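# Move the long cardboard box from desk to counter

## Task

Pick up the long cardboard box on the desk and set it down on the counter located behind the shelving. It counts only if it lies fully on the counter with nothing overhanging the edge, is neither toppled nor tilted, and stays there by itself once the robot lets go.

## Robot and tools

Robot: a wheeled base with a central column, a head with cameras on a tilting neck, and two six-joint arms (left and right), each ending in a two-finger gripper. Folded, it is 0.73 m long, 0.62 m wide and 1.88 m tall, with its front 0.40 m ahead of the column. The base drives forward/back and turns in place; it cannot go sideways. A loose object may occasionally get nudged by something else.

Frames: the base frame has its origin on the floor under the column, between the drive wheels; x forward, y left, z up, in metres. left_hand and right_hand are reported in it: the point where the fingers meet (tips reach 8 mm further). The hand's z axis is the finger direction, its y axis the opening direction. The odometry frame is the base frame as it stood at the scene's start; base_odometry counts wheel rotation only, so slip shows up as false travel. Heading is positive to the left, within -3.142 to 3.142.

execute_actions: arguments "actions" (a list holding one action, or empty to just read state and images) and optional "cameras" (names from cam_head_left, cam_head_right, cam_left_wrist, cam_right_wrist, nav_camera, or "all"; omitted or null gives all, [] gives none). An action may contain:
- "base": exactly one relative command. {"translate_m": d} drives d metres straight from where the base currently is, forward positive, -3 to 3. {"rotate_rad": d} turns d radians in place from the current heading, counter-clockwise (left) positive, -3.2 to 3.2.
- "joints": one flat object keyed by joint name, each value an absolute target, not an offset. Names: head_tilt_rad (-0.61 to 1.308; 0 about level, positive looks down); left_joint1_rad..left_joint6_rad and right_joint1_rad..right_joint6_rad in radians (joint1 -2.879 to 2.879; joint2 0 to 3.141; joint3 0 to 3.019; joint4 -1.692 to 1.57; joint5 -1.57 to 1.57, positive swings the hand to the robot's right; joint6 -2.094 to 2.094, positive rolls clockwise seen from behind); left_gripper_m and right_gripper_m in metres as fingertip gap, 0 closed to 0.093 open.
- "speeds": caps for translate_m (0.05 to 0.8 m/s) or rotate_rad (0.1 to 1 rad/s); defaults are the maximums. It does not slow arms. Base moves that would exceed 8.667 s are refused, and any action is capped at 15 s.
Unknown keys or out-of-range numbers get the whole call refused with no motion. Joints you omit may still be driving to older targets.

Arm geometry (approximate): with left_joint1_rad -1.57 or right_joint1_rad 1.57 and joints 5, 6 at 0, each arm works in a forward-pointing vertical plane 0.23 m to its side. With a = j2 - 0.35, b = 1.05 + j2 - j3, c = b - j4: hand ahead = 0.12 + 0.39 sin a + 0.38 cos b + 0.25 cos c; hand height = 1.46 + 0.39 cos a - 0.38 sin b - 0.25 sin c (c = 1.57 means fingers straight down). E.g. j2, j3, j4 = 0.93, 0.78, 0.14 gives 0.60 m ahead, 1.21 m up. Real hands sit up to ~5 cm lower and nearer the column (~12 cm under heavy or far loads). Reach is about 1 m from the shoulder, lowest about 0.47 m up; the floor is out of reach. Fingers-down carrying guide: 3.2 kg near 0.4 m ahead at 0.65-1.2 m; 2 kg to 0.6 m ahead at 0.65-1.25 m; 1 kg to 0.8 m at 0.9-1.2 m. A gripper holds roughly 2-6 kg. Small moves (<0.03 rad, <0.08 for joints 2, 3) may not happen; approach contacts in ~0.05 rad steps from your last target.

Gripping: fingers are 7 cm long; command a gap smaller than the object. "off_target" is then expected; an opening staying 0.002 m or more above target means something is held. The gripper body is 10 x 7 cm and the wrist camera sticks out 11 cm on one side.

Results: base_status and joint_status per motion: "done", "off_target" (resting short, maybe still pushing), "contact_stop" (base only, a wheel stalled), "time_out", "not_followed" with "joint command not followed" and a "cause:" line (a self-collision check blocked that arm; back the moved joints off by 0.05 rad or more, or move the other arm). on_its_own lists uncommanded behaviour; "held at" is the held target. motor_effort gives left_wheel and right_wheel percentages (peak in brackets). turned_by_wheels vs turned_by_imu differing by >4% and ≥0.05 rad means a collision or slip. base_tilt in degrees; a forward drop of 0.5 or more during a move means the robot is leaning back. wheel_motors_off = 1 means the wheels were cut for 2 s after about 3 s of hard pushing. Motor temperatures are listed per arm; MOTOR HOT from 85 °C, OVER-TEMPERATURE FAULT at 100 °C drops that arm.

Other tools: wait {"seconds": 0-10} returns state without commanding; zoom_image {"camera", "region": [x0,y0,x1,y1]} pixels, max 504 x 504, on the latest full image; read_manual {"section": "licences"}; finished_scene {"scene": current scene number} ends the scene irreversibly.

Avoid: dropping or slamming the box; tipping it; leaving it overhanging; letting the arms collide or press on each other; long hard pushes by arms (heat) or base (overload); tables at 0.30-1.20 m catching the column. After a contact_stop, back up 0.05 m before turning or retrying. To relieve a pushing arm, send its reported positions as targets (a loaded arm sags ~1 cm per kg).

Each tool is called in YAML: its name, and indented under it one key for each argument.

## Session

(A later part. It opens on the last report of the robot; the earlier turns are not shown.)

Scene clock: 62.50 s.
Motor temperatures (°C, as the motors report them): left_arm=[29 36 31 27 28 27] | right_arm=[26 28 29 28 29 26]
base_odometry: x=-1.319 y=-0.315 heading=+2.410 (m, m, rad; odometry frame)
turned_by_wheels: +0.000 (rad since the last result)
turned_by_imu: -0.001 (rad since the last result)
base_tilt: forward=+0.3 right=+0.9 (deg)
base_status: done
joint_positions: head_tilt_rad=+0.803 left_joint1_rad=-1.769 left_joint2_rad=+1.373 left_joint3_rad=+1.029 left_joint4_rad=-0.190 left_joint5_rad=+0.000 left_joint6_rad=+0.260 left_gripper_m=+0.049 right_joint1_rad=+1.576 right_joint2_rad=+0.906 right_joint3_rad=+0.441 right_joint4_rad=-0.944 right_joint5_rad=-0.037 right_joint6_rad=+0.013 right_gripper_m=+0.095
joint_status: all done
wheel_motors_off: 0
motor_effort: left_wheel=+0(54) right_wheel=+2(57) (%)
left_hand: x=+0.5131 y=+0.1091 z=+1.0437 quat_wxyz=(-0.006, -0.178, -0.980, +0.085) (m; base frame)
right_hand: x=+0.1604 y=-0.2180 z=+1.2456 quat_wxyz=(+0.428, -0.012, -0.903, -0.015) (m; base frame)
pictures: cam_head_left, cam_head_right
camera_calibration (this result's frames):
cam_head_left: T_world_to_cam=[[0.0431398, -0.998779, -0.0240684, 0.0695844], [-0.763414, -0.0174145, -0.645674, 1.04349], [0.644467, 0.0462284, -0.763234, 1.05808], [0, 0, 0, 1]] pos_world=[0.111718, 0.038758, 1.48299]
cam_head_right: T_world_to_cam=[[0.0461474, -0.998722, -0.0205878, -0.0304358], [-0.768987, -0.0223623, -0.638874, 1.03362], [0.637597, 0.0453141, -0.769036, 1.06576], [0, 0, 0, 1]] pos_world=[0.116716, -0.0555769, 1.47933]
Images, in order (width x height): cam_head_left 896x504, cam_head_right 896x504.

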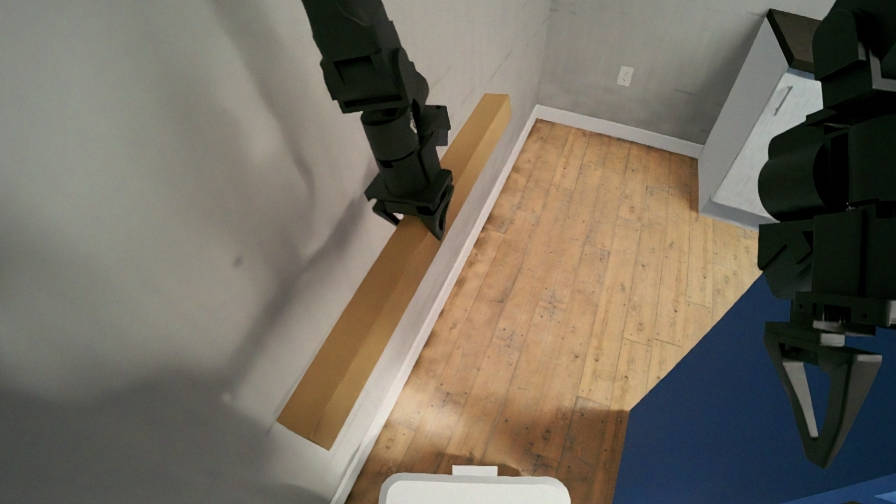

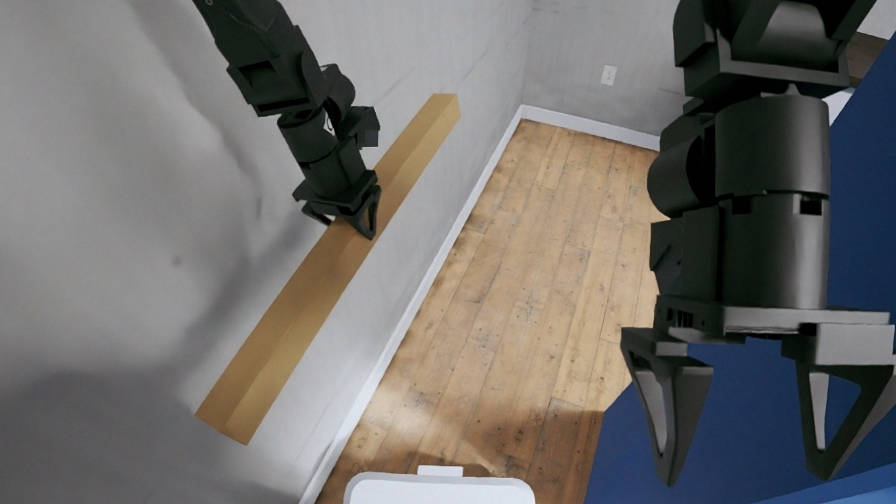

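execute_actions:
  actions:
    - {"base":{"rotate_rad":-0.27}}
  cameras: ["cam_head_left"]

execute_actions:
  actions:
    - {"base":{"translate_m":0.88},"joints":{"left_joint6_rad":0.14}}
  cameras: ["cam_head_left","cam_right_wrist"]

Scene clock: 68.10 s.
Motor temperatures (°C, as the motors report them): left_arm=[29 36 31 27 28 27] | right_arm=[26 28 29 28 29 26]
base_odometry: x=-1.319 y=-0.315 heading=+2.141 (m, m, rad; odometry frame)
turned_by_wheels: -0.269 (rad since the last result)
turned_by_imu: -0.271 (rad since the last result)
base_tilt: forward=+0.1 right=+0.8 (deg)
base_status: done
joint_positions: head_tilt_rad=+0.803 left_joint1_rad=-1.769 left_joint2_rad=+1.373 left_joint3_rad=+1.029 left_joint4_rad=-0.190 left_joint5_rad=+0.000 left_joint6_rad=+0.260 left_gripper_m=+0.049 right_joint1_rad=+1.576 right_joint2_rad=+0.906 right_joint3_rad=+0.441 right_joint4_rad=-0.944 right_joint5_rad=-0.037 right_joint6_rad=+0.013 right_gripper_m=+0.095
joint_status: not commanded
wheel_motors_off: 0
motor_effort: left_wheel=+0(37) right_wheel=-4(53) (%)
left_hand: x=+0.5131 y=+0.1091 z=+1.0437 quat_wxyz=(-0.006, -0.178, -0.980, +0.085) (m; base frame)
right_hand: x=+0.1604 y=-0.2180 z=+1.2456 quat_wxyz=(+0.428, -0.012, -0.903, -0.015) (m; base frame)
pictures: cam_head_left
camera_calibration (this result's frames):
cam_head_left: T_world_to_cam=[[0.0431398, -0.998779, -0.0240684, 0.0695844], [-0.763414, -0.0174145, -0.645674, 1.04349], [0.644467, 0.0462284, -0.763234, 1.05808], [0, 0, 0, 1]] pos_world=[0.111718, 0.038758, 1.48299]
Images, in order (width x height): cam_head_left 896x504.

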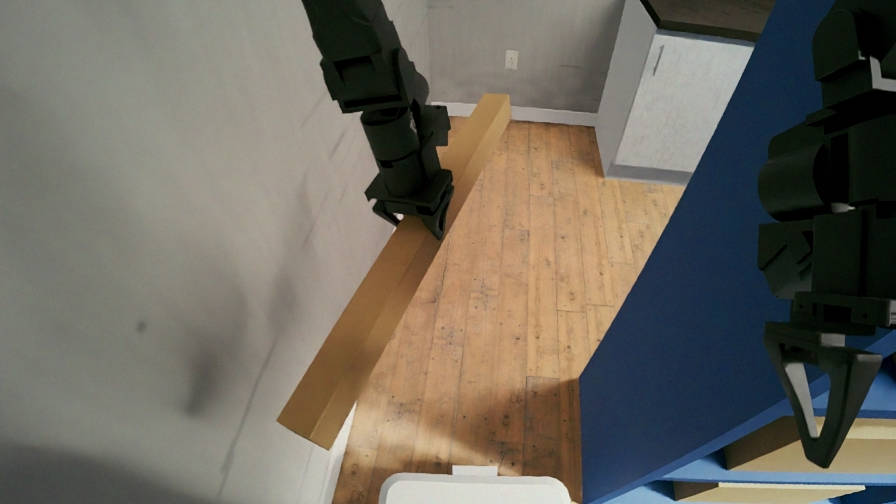

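Scene clock: 71.17 s.
Motor temperatures (°C, as the motors report them): left_arm=[29 36 31 27 28 27] | right_arm=[26 28 29 28 29 26]
base_odometry: x=-1.794 y=+0.426 heading=+2.141 (m, m, rad; odometry frame)
turned_by_wheels: +0.000 (rad since the last result)
turned_by_imu: -0.001 (rad since the last result)
base_tilt: forward=+0.3 right=+0.8 (deg)
base_status: done
joint_positions: head_tilt_rad=+0.803 left_joint1_rad=-1.769 left_joint2_rad=+1.373 left_joint3_rad=+1.031 left_joint4_rad=-0.189 left_joint5_rad=+0.000 left_joint6_rad=+0.150 left_gripper_m=+0.049 right_joint1_rad=+1.576 right_joint2_rad=+0.906 right_joint3_rad=+0.442 right_joint4_rad=-0.944 right_joint5_rad=-0.037 right_joint6_rad=+0.013 right_gripper_m=+0.095
joint_status: all done
wheel_motors_off: 0
motor_effort: left_wheel=+0(49) right_wheel=+2(58) (%)
left_hand: x=+0.5147 y=+0.1090 z=+1.0439 quat_wxyz=(-0.003, -0.124, -0.989, +0.086) (m; base frame)
right_hand: x=+0.1608 y=-0.2180 z=+1.2454 quat_wxyz=(+0.428, -0.012, -0.904, -0.015) (m; base frame)
pictures: cam_head_left, cam_right_wrist
camera_calibration (this result's frames):
cam_head_left: T_world_to_cam=[[0.0431373, -0.998779, -0.0240729, 0.0695914], [-0.763481, -0.0174145, -0.645596, 1.04337], [0.644388, 0.0462284, -0.7633, 1.05818], [0, 0, 0, 1]] pos_world=[0.111712, 0.038758, 1.48298]
cam_right_wrist: T_world_to_cam=[[-0.0440869, -0.998784, -0.0220456, -0.185512], [-0.0713329, -0.0188635, 0.997274, -1.2306], [-0.996478, 0.0455393, -0.0704146, 0.380829], [0, 0, 0, 1]] pos_world=[0.283527, -0.225842, 1.24997]
Images, in order (width x height): cam_head_left 896x504, cam_right_wrist 616x616.

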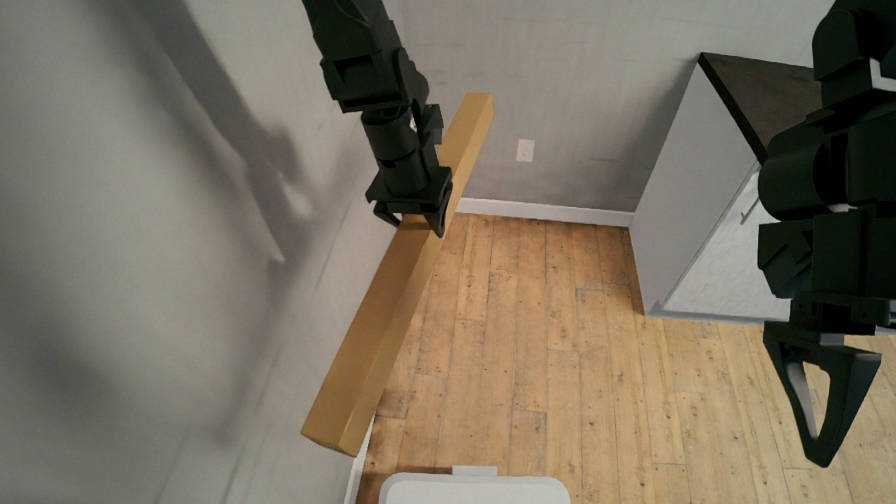

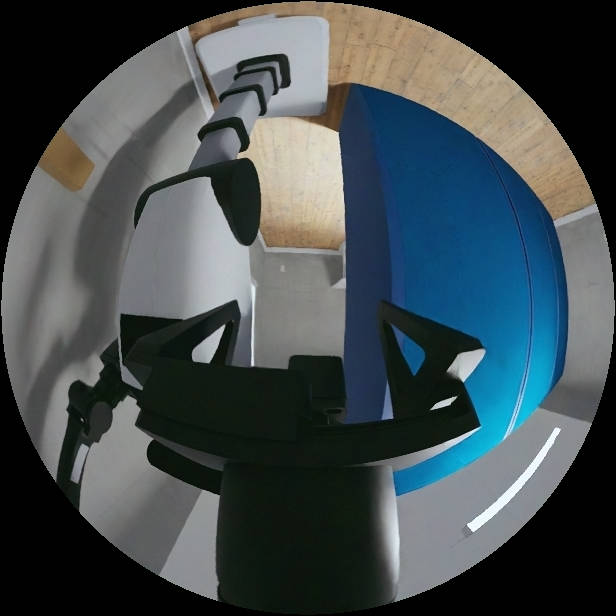

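execute_actions:
  actions:
    - {"base":{"rotate_rad":-0.47}}
  cameras: []

execute_actions:
  actions:
    - {"base":{"translate_m":0.35},"joints":{"left_joint1_rad":-1.57,"left_joint6_rad":0.3}}
  cameras: []

execute_actions:
  actions:
    - {"base":{"rotate_rad":-0.9}}
  cameras: ["cam_head_left","cam_head_right","nav_camera"]

Scene clock: 76.30 s.
Motor temperatures (°C, as the motors report them): left_arm=[29 36 31 27 28 27] | right_arm=[26 28 29 28 29 26]
base_odometry: x=-1.794 y=+0.426 heading=+1.672 (m, m, rad; odometry frame)
turned_by_wheels: -0.469 (rad since the last result)
turned_by_imu: -0.475 (rad since the last result)
base_tilt: forward=+0.2 right=+0.7 (deg)
base_status: done
joint_positions: head_tilt_rad=+0.803 left_joint1_rad=-1.769 left_joint2_rad=+1.373 left_joint3_rad=+1.031 left_joint4_rad=-0.189 left_joint5_rad=+0.000 left_joint6_rad=+0.150 left_gripper_m=+0.049 right_joint1_rad=+1.576 right_joint2_rad=+0.906 right_joint3_rad=+0.442 right_joint4_rad=-0.944 right_joint5_rad=-0.037 right_joint6_rad=+0.013 right_gripper_m=+0.095
joint_status: not commanded
wheel_motors_off: 0
motor_effort: left_wheel=+3(38) right_wheel=-4(54) (%)
left_hand: x=+0.5147 y=+0.1090 z=+1.0439 quat_wxyz=(-0.003, -0.124, -0.989, +0.086) (m; base frame)
right_hand: x=+0.1608 y=-0.2180 z=+1.2454 quat_wxyz=(+0.428, -0.012, -0.904, -0.015) (m; base frame)
pictures: none
No camera images: the call's "cameras" was empty. Leave "cameras" out to get every camera's image.

Scene clock: 78.47 s.
Motor temperatures (°C, as the motors report them): left_arm=[29 36 31 27 28 27] | right_arm=[26 28 29 28 29 26]
base_odometry: x=-1.829 y=+0.775 heading=+1.671 (m, m, rad; odometry frame)
turned_by_wheels: -0.001 (rad since the last result)
turned_by_imu: -0.001 (rad since the last result)
base_tilt: forward=+0.1 right=+0.8 (deg)
base_status: done
joint_positions: head_tilt_rad=+0.803 left_joint1_rad=-1.565 left_joint2_rad=+1.372 left_joint3_rad=+1.032 left_joint4_rad=-0.189 left_joint5_rad=-0.001 left_joint6_rad=+0.290 left_gripper_m=+0.049 right_joint1_rad=+1.576 right_joint2_rad=+0.906 right_joint3_rad=+0.441 right_joint4_rad=-0.944 right_joint5_rad=-0.037 right_joint6_rad=+0.013 right_gripper_m=+0.095
joint_status: all done
wheel_motors_off: 0
motor_effort: left_wheel=-1(55) right_wheel=+1(54) (%)
left_hand: x=+0.5215 y=+0.2284 z=+1.0342 quat_wxyz=(+0.003, -0.143, -0.990, -0.003) (m; base frame)
right_hand: x=+0.1606 y=-0.2180 z=+1.2455 quat_wxyz=(+0.428, -0.012, -0.904, -0.015) (m; base frame)
pictures: none
No camera images: the call's "cameras" was empty. Leave "cameras" out to get every camera's image.

Scene clock: 80.90 s.
Motor temperatures (°C, as the motors report them): left_arm=[29 36 31 27 28 27] | right_arm=[26 28 29 28 29 26]
base_odometry: x=-1.829 y=+0.775 heading=+0.772 (m, m, rad; odometry frame)
turned_by_wheels: -0.899 (rad since the last result)
turned_by_imu: -0.912 (rad since the last result)
base_tilt: forward=+0.2 right=+0.8 (deg)
base_status: done
joint_positions: head_tilt_rad=+0.803 left_joint1_rad=-1.567 left_joint2_rad=+1.372 left_joint3_rad=+1.032 left_joint4_rad=-0.189 left_joint5_rad=-0.001 left_joint6_rad=+0.290 left_gripper_m=+0.049 right_joint1_rad=+1.576 right_joint2_rad=+0.906 right_joint3_rad=+0.441 right_joint4_rad=-0.944 right_joint5_rad=-0.037 right_joint6_rad=+0.013 right_gripper_m=+0.095
joint_status: not commanded
wheel_motors_off: 0
motor_effort: left_wheel=+3(42) right_wheel=-1(54) (%)
left_hand: x=+0.5215 y=+0.2272 z=+1.0342 quat_wxyz=(+0.003, -0.143, -0.990, -0.002) (m; base frame)
right_hand: x=+0.1606 y=-0.2180 z=+1.2455 quat_wxyz=(+0.428, -0.012, -0.904, -0.015) (m; base frame)
pictures: cam_head_left, cam_head_right, nav_camera
camera_calibration (this result's frames):
cam_head_left: T_world_to_cam=[[0.0431362, -0.998779, -0.0240748, 0.0695945], [-0.763511, -0.0174145, -0.645561, 1.04332], [0.644353, 0.0462284, -0.76333, 1.05823], [0, 0, 0, 1]] pos_world=[0.111709, 0.038758, 1.48298]
cam_head_right: T_world_to_cam=[[0.0461444, -0.998722, -0.0205947, -0.0304251], [-0.769082, -0.0223623, -0.638759, 1.03344], [0.637482, 0.0453141, -0.769131, 1.06591], [0, 0, 0, 1]] pos_world=[0.116707, -0.0555769, 1.47932]
Images, in order (width x height): cam_head_left 896x504, cam_head_right 896x504, nav_camera 896x504.

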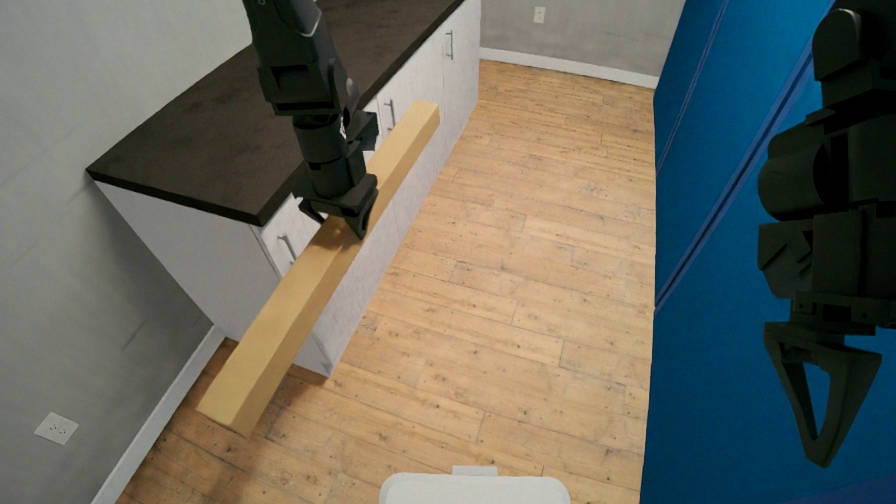

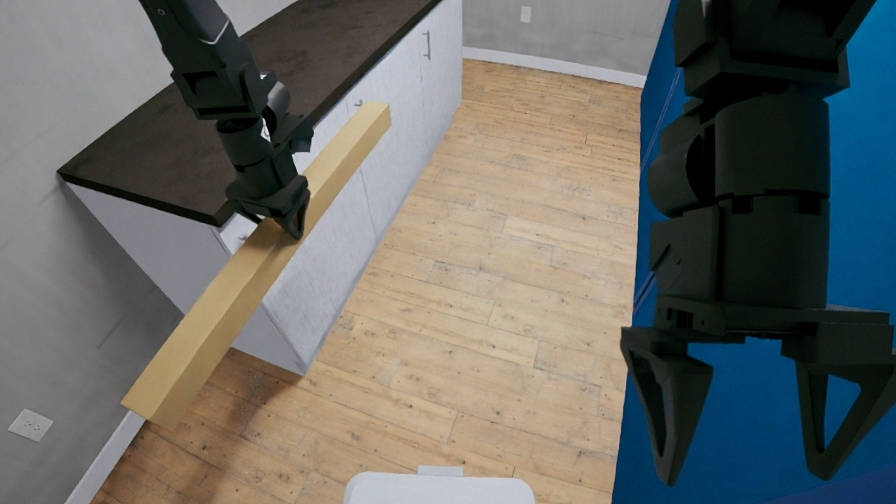

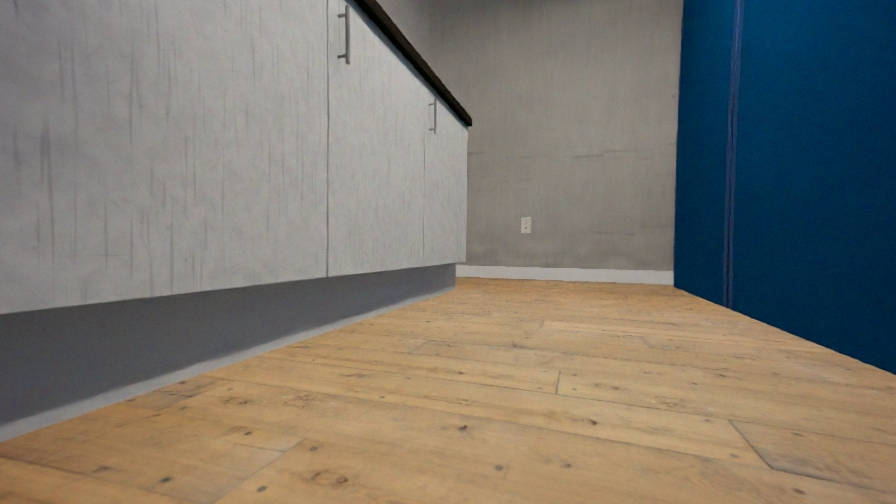

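execute_actions:
  actions:
    - {"base":{"translate_m":0.65}}
  cameras: []

execute_actions:
  actions:
    - {"base":{"rotate_rad":0.44},"joints":{"left_joint2_rad":1.50,"left_joint3_rad":1.47,"left_joint4_rad":-0.47,"left_joint6_rad":0.71}}
  cameras: ["cam_head_left","cam_left_wrist"]

execute_actions:
  actions:
    - {"joints":{"left_joint2_rad":1.67,"left_joint3_rad":1.60,"left_joint4_rad":-0.42}}
  cameras: ["cam_head_left","cam_left_wrist"]

Scene clock: 89.60 s.
Motor temperatures (°C, as the motors report them): left_arm=[29 36 31 27 28 27] | right_arm=[26 28 29 28 29 26]
base_odometry: x=-1.363 y=+1.228 heading=+0.772 (m, m, rad; odometry frame)
turned_by_wheels: +0.000 (rad since the last result)
turned_by_imu: -0.001 (rad since the last result)
base_tilt: forward=+0.2 right=+0.8 (deg)
base_status: done
joint_positions: head_tilt_rad=+0.803 left_joint1_rad=-1.567 left_joint2_rad=+1.372 left_joint3_rad=+1.033 left_joint4_rad=-0.189 left_joint5_rad=-0.001 left_joint6_rad=+0.290 left_gripper_m=+0.049 right_joint1_rad=+1.576 right_joint2_rad=+0.906 right_joint3_rad=+0.442 right_joint4_rad=-0.944 right_joint5_rad=-0.037 right_joint6_rad=+0.013 right_gripper_m=+0.095
joint_status: not commanded
wheel_motors_off: 0
motor_effort: left_wheel=+1(53) right_wheel=+3(58) (%)
left_hand: x=+0.5221 y=+0.2272 z=+1.0343 quat_wxyz=(+0.002, -0.143, -0.990, -0.002) (m; base frame)
right_hand: x=+0.1608 y=-0.2180 z=+1.2454 quat_wxyz=(+0.428, -0.012, -0.904, -0.015) (m; base frame)
pictures: none
No camera images: the call's "cameras" was empty. Leave "cameras" out to get every camera's image.

Scene clock: 91.23 s.
Motor temperatures (°C, as the motors report them): left_arm=[29 36 31 27 28 27] | right_arm=[26 28 29 28 29 26]
base_odometry: x=-1.363 y=+1.228 heading=+1.211 (m, m, rad; odometry frame)
turned_by_wheels: +0.439 (rad since the last result)
turned_by_imu: +0.444 (rad since the last result)
base_tilt: forward=+0.2 right=+0.7 (deg)
base_status: done
joint_positions: head_tilt_rad=+0.803 left_joint1_rad=-1.568 left_joint2_rad=+1.502 left_joint3_rad=+1.468 left_joint4_rad=-0.458 left_joint5_rad=-0.001 left_joint6_rad=+0.699 left_gripper_m=+0.049 right_joint1_rad=+1.576 right_joint2_rad=+0.906 right_joint3_rad=+0.442 right_joint4_rad=-0.944 right_joint5_rad=-0.037 right_joint6_rad=+0.013 right_gripper_m=+0.095
joint_status: all done
wheel_motors_off: 0
motor_effort: left_wheel=-3(48) right_wheel=+0(40) (%)
left_hand: x=+0.6635 y=+0.2263 z=+1.0283 quat_wxyz=(-0.014, -0.342, -0.940, -0.007) (m; base frame)
right_hand: x=+0.1608 y=-0.2180 z=+1.2454 quat_wxyz=(+0.428, -0.012, -0.904, -0.015) (m; base frame)
pictures: cam_head_left, cam_left_wrist
camera_calibration (this result's frames):
cam_head_left: T_world_to_cam=[[0.0431354, -0.998779, -0.0240763, 0.0695967], [-0.763532, -0.0174145, -0.645535, 1.04328], [0.644328, 0.0462284, -0.763351, 1.05827], [0, 0, 0, 1]] pos_world=[0.111707, 0.038758, 1.48298]
cam_left_wrist: T_world_to_cam=[[-0.642683, -0.765703, -0.0256359, 0.626652], [-0.642294, 0.520258, 0.56284, -0.268077], [-0.417631, 0.378194, -0.826168, 1.16535], [0, 0, 0, 1]] pos_world=[0.717242, 0.178569, 1.12973]
Images, in order (width x height): cam_head_left 896x504, cam_left_wrist 616x616.

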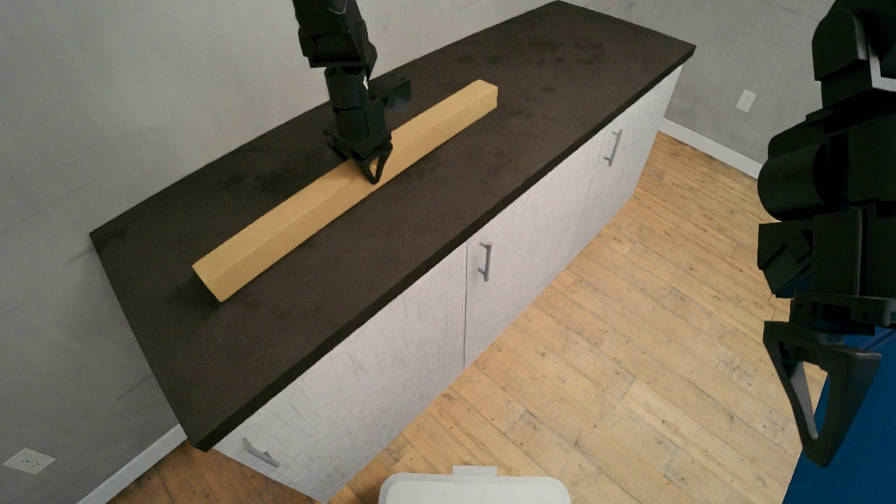

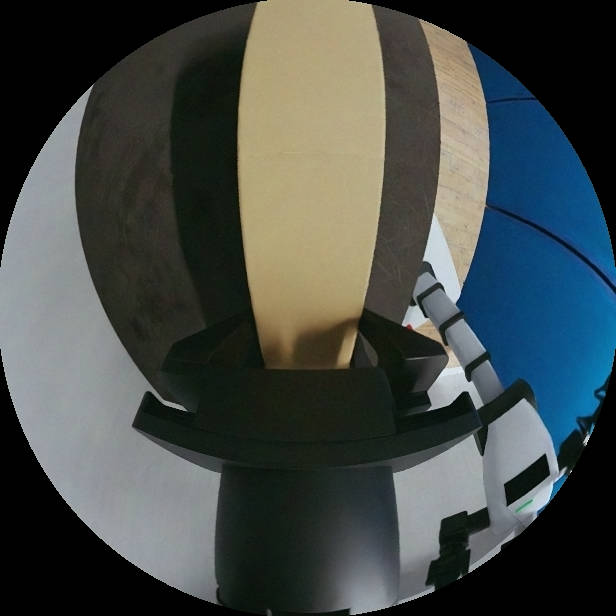

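Scene clock: 92.37 s.
Motor temperatures (°C, as the motors report them): left_arm=[29 36 31 27 28 27] | right_arm=[26 28 29 28 29 26]
base_odometry: x=-1.363 y=+1.228 heading=+1.211 (m, m, rad; odometry frame)
turned_by_wheels: +0.000 (rad since the last result)
turned_by_imu: +0.000 (rad since the last result)
base_tilt: forward=+0.2 right=+0.9 (deg)
base_status: not commanded
joint_positions: head_tilt_rad=+0.803 left_joint1_rad=-1.568 left_joint2_rad=+1.678 left_joint3_rad=+1.588 left_joint4_rad=-0.427 left_joint5_rad=-0.001 left_joint6_rad=+0.699 left_gripper_m=+0.049 right_joint1_rad=+1.576 right_joint2_rad=+0.906 right_joint3_rad=+0.442 right_joint4_rad=-0.944 right_joint5_rad=-0.037 right_joint6_rad=+0.013 right_gripper_m=+0.095
joint_status: all done
wheel_motors_off: 0
motor_effort: left_wheel=-6(7) right_wheel=+5(8) (%)
left_hand: x=+0.6600 y=+0.2264 z=+0.9548 quat_wxyz=(-0.003, -0.342, -0.940, -0.003) (m; base frame)
right_hand: x=+0.1608 y=-0.2180 z=+1.2454 quat_wxyz=(+0.428, -0.012, -0.904, -0.015) (m; base frame)
pictures: cam_head_left, cam_left_wrist
camera_calibration (this result's frames):
cam_head_left: T_world_to_cam=[[0.0431354, -0.998779, -0.0240763, 0.0695967], [-0.763532, -0.0174145, -0.645535, 1.04328], [0.644328, 0.0462284, -0.763351, 1.05827], [0, 0, 0, 1]] pos_world=[0.111707, 0.038758, 1.48298]
cam_left_wrist: T_world_to_cam=[[-0.643082, -0.765736, -0.00967167, 0.60765], [-0.628169, 0.520243, 0.578577, -0.253412], [-0.438006, 0.378148, -0.815571, 1.10648], [0, 0, 0, 1]] pos_world=[0.716229, 0.178722, 1.05491]
Images, in order (width x height): cam_head_left 896x504, cam_left_wrist 616x616.

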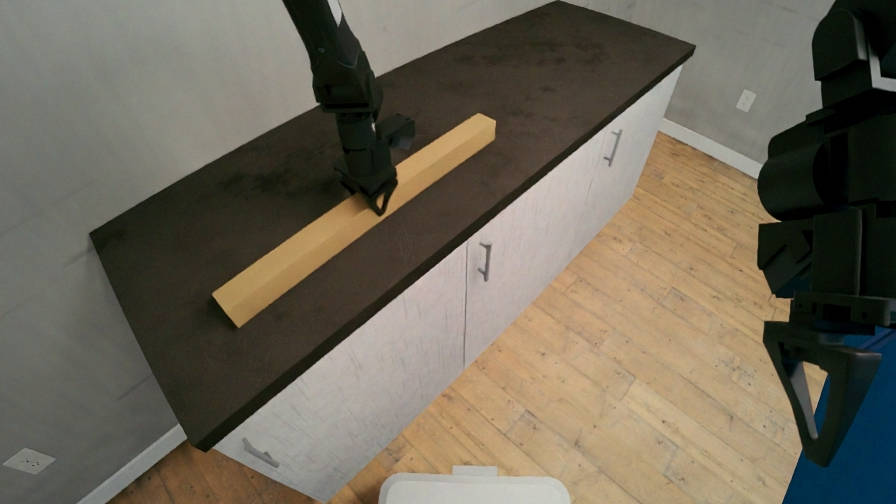

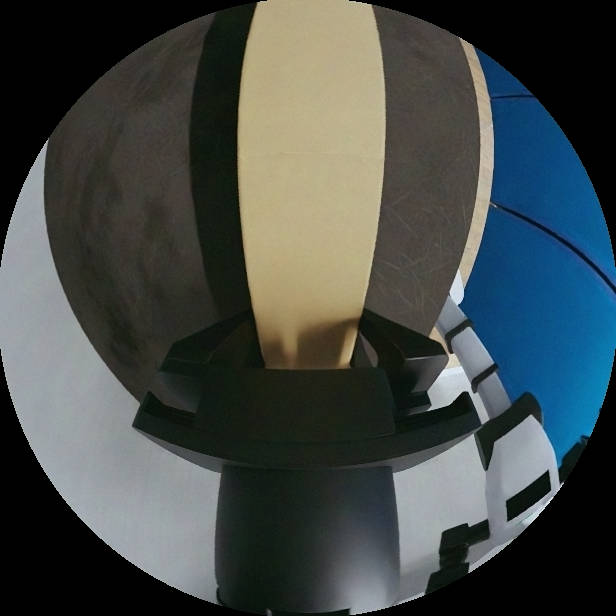

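execute_actions:
  actions:
    - {"joints":{"left_joint2_rad":1.77,"left_joint3_rad":1.675}}
  cameras: ["cam_head_left"]

Scene clock: 94.37 s.
Motor temperatures (°C, as the motors report them): left_arm=[29 36 31 27 28 27] | right_arm=[26 28 29 28 29 26]
base_odometry: x=-1.363 y=+1.228 heading=+1.211 (m, m, rad; odometry frame)
turned_by_wheels: +0.000 (rad since the last result)
turned_by_imu: +0.000 (rad since the last result)
base_tilt: forward=+0.0 right=+0.7 (deg)
base_status: not commanded
joint_positions: head_tilt_rad=+0.803 left_joint1_rad=-1.568 left_joint2_rad=+1.735 left_joint3_rad=+1.659 left_joint4_rad=-0.427 left_joint5_rad=-0.003 left_joint6_rad=+0.701 left_gripper_m=+0.049 right_joint1_rad=+1.576 right_joint2_rad=+0.906 right_joint3_rad=+0.442 right_joint4_rad=-0.944 right_joint5_rad=-0.037 right_joint6_rad=+0.013 right_gripper_m=+0.095
joint_status: all done
wheel_motors_off: 0
motor_effort: left_wheel=-6(7) right_wheel=+9(6) (%)
left_hand: x=+0.6726 y=+0.2268 z=+0.9357 quat_wxyz=(-0.009, -0.343, -0.939, -0.006) (m; base frame)
right_hand: x=+0.1608 y=-0.2180 z=+1.2454 quat_wxyz=(+0.428, -0.012, -0.904, -0.015) (m; base frame)
pictures: cam_head_left
camera_calibration (this result's frames):
cam_head_left: T_world_to_cam=[[0.0431354, -0.998779, -0.0240763, 0.0695967], [-0.763532, -0.0174145, -0.645535, 1.04328], [0.644328, 0.0462284, -0.763351, 1.05827], [0, 0, 0, 1]] pos_world=[0.111707, 0.038758, 1.48298]
Images, in order (width x height): cam_head_left 896x504.

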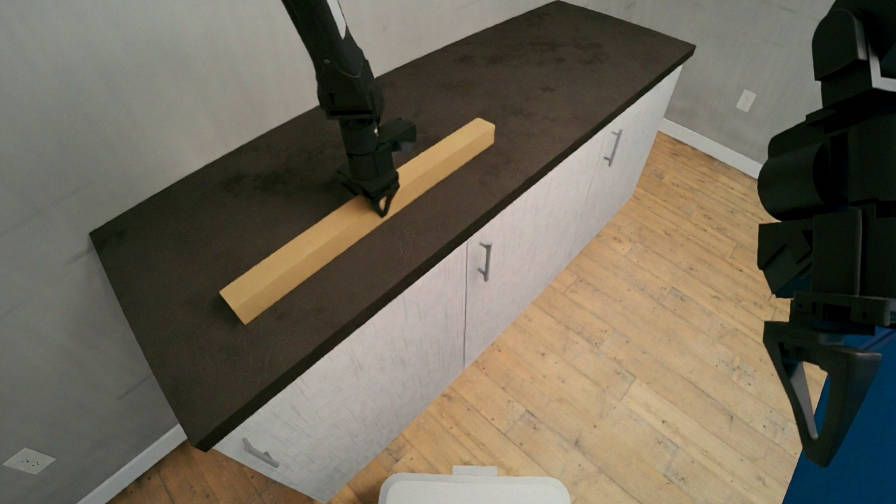

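The box has touched down at the same height as in scene 1. Releasing it now.

execute_actions:
  actions:
    - {"joints":{"left_gripper_m":0.093,"left_joint2_rad":1.735,"left_joint3_rad":1.659}}
  cameras: []

execute_actions:
  actions:
    - {"joints":{"left_joint2_rad":1.42,"left_joint3_rad":1.43,"left_joint4_rad":-0.48}}
  cameras: ["cam_head_left","cam_left_wrist"]

Scene clock: 98.30 s.
Motor temperatures (°C, as the motors report them): left_arm=[29 37 31 27 28 27] | right_arm=[26 28 29 28 29 26]
base_odometry: x=-1.363 y=+1.228 heading=+1.211 (m, m, rad; odometry frame)
turned_by_wheels: +0.000 (rad since the last result)
turned_by_imu: -0.001 (rad since the last result)
base_tilt: forward=+0.2 right=+0.9 (deg)
base_status: not commanded
joint_positions: head_tilt_rad=+0.803 left_joint1_rad=-1.568 left_joint2_rad=+1.734 left_joint3_rad=+1.659 left_joint4_rad=-0.427 left_joint5_rad=-0.003 left_joint6_rad=+0.701 left_gripper_m=+0.093 right_joint1_rad=+1.576 right_joint2_rad=+0.906 right_joint3_rad=+0.442 right_joint4_rad=-0.944 right_joint5_rad=-0.037 right_joint6_rad=+0.013 right_gripper_m=+0.095
joint_status: all done
wheel_motors_off: 0
motor_effort: left_wheel=-6(6) right_wheel=+6(8) (%)
left_hand: x=+0.6732 y=+0.2268 z=+0.9363 quat_wxyz=(-0.010, -0.343, -0.939, -0.006) (m; base frame)
right_hand: x=+0.1608 y=-0.2180 z=+1.2454 quat_wxyz=(+0.428, -0.012, -0.904, -0.015) (m; base frame)
pictures: none
No camera images: the call's "cameras" was empty. Leave "cameras" out to get every camera's image.

Scene clock: 99.57 s.
Motor temperatures (°C, as the motors report them): left_arm=[29 37 31 27 28 27] | right_arm=[26 28 29 28 29 26]
base_odometry: x=-1.363 y=+1.228 heading=+1.211 (m, m, rad; odometry frame)
turned_by_wheels: +0.000 (rad since the last result)
turned_by_imu: +0.000 (rad since the last result)
base_tilt: forward=+0.3 right=+0.7 (deg)
base_status: not commanded
joint_positions: head_tilt_rad=+0.803 left_joint1_rad=-1.568 left_joint2_rad=+1.398 left_joint3_rad=+1.429 left_joint4_rad=-0.474 left_joint5_rad=-0.003 left_joint6_rad=+0.702 left_gripper_m=+0.093 right_joint1_rad=+1.576 right_joint2_rad=+0.906 right_joint3_rad=+0.442 right_joint4_rad=-0.944 right_joint5_rad=-0.037 right_joint6_rad=+0.013 right_gripper_m=+0.095
joint_status: all done
wheel_motors_off: 0
motor_effort: left_wheel=-6(7) right_wheel=+9(7) (%)
left_hand: x=+0.6787 y=+0.2265 z=+1.0770 quat_wxyz=(-0.037, -0.343, -0.939, -0.016) (m; base frame)
right_hand: x=+0.1608 y=-0.2180 z=+1.2454 quat_wxyz=(+0.428, -0.012, -0.904, -0.015) (m; base frame)
pictures: cam_head_left, cam_left_wrist
camera_calibration (this result's frames):
cam_head_left: T_world_to_cam=[[0.0431354, -0.998779, -0.0240763, 0.0695967], [-0.763532, -0.0174145, -0.645535, 1.04328], [0.644328, 0.0462284, -0.763351, 1.05827], [0, 0, 0, 1]] pos_world=[0.111707, 0.038758, 1.48298]
cam_left_wrist: T_world_to_cam=[[-0.642727, -0.763908, -0.0578496, 0.672168], [-0.667216, 0.521066, 0.532272, -0.236164], [-0.376463, 0.380704, -0.844595, 1.20329], [0, 0, 0, 1]] pos_world=[0.727443, 0.178434, 1.18088]
Images, in order (width x height): cam_head_left 896x504, cam_left_wrist 616x616.

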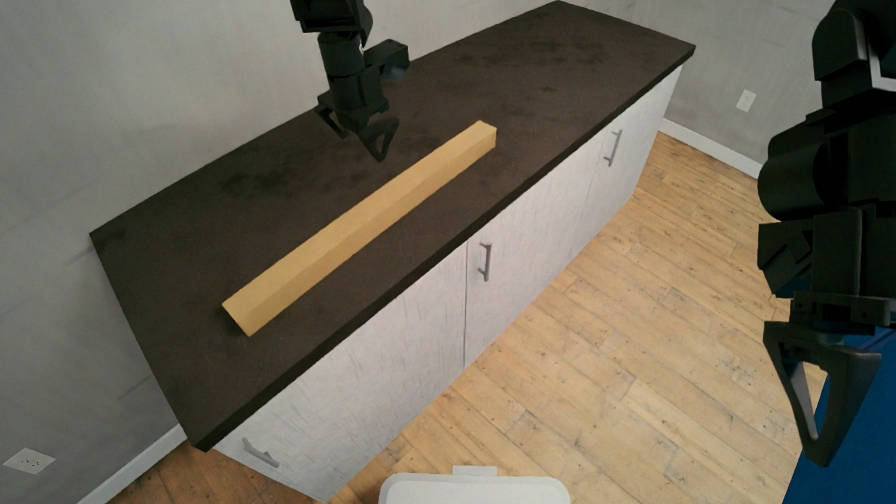

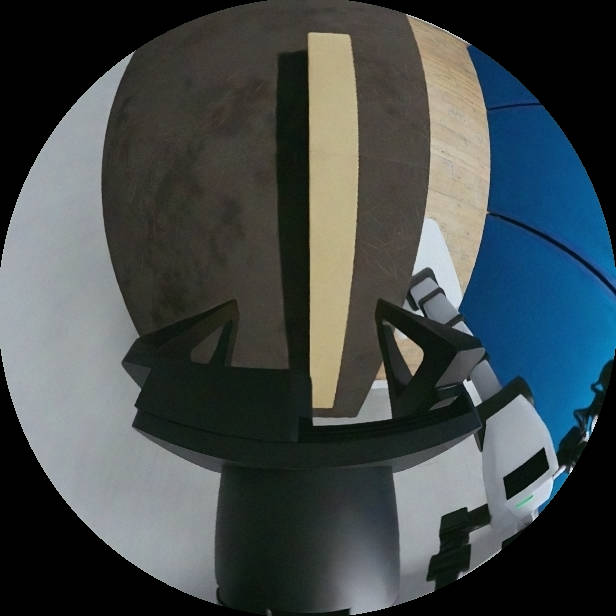

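finished_scene:
  scene: 2

The scene is finished: the task was done.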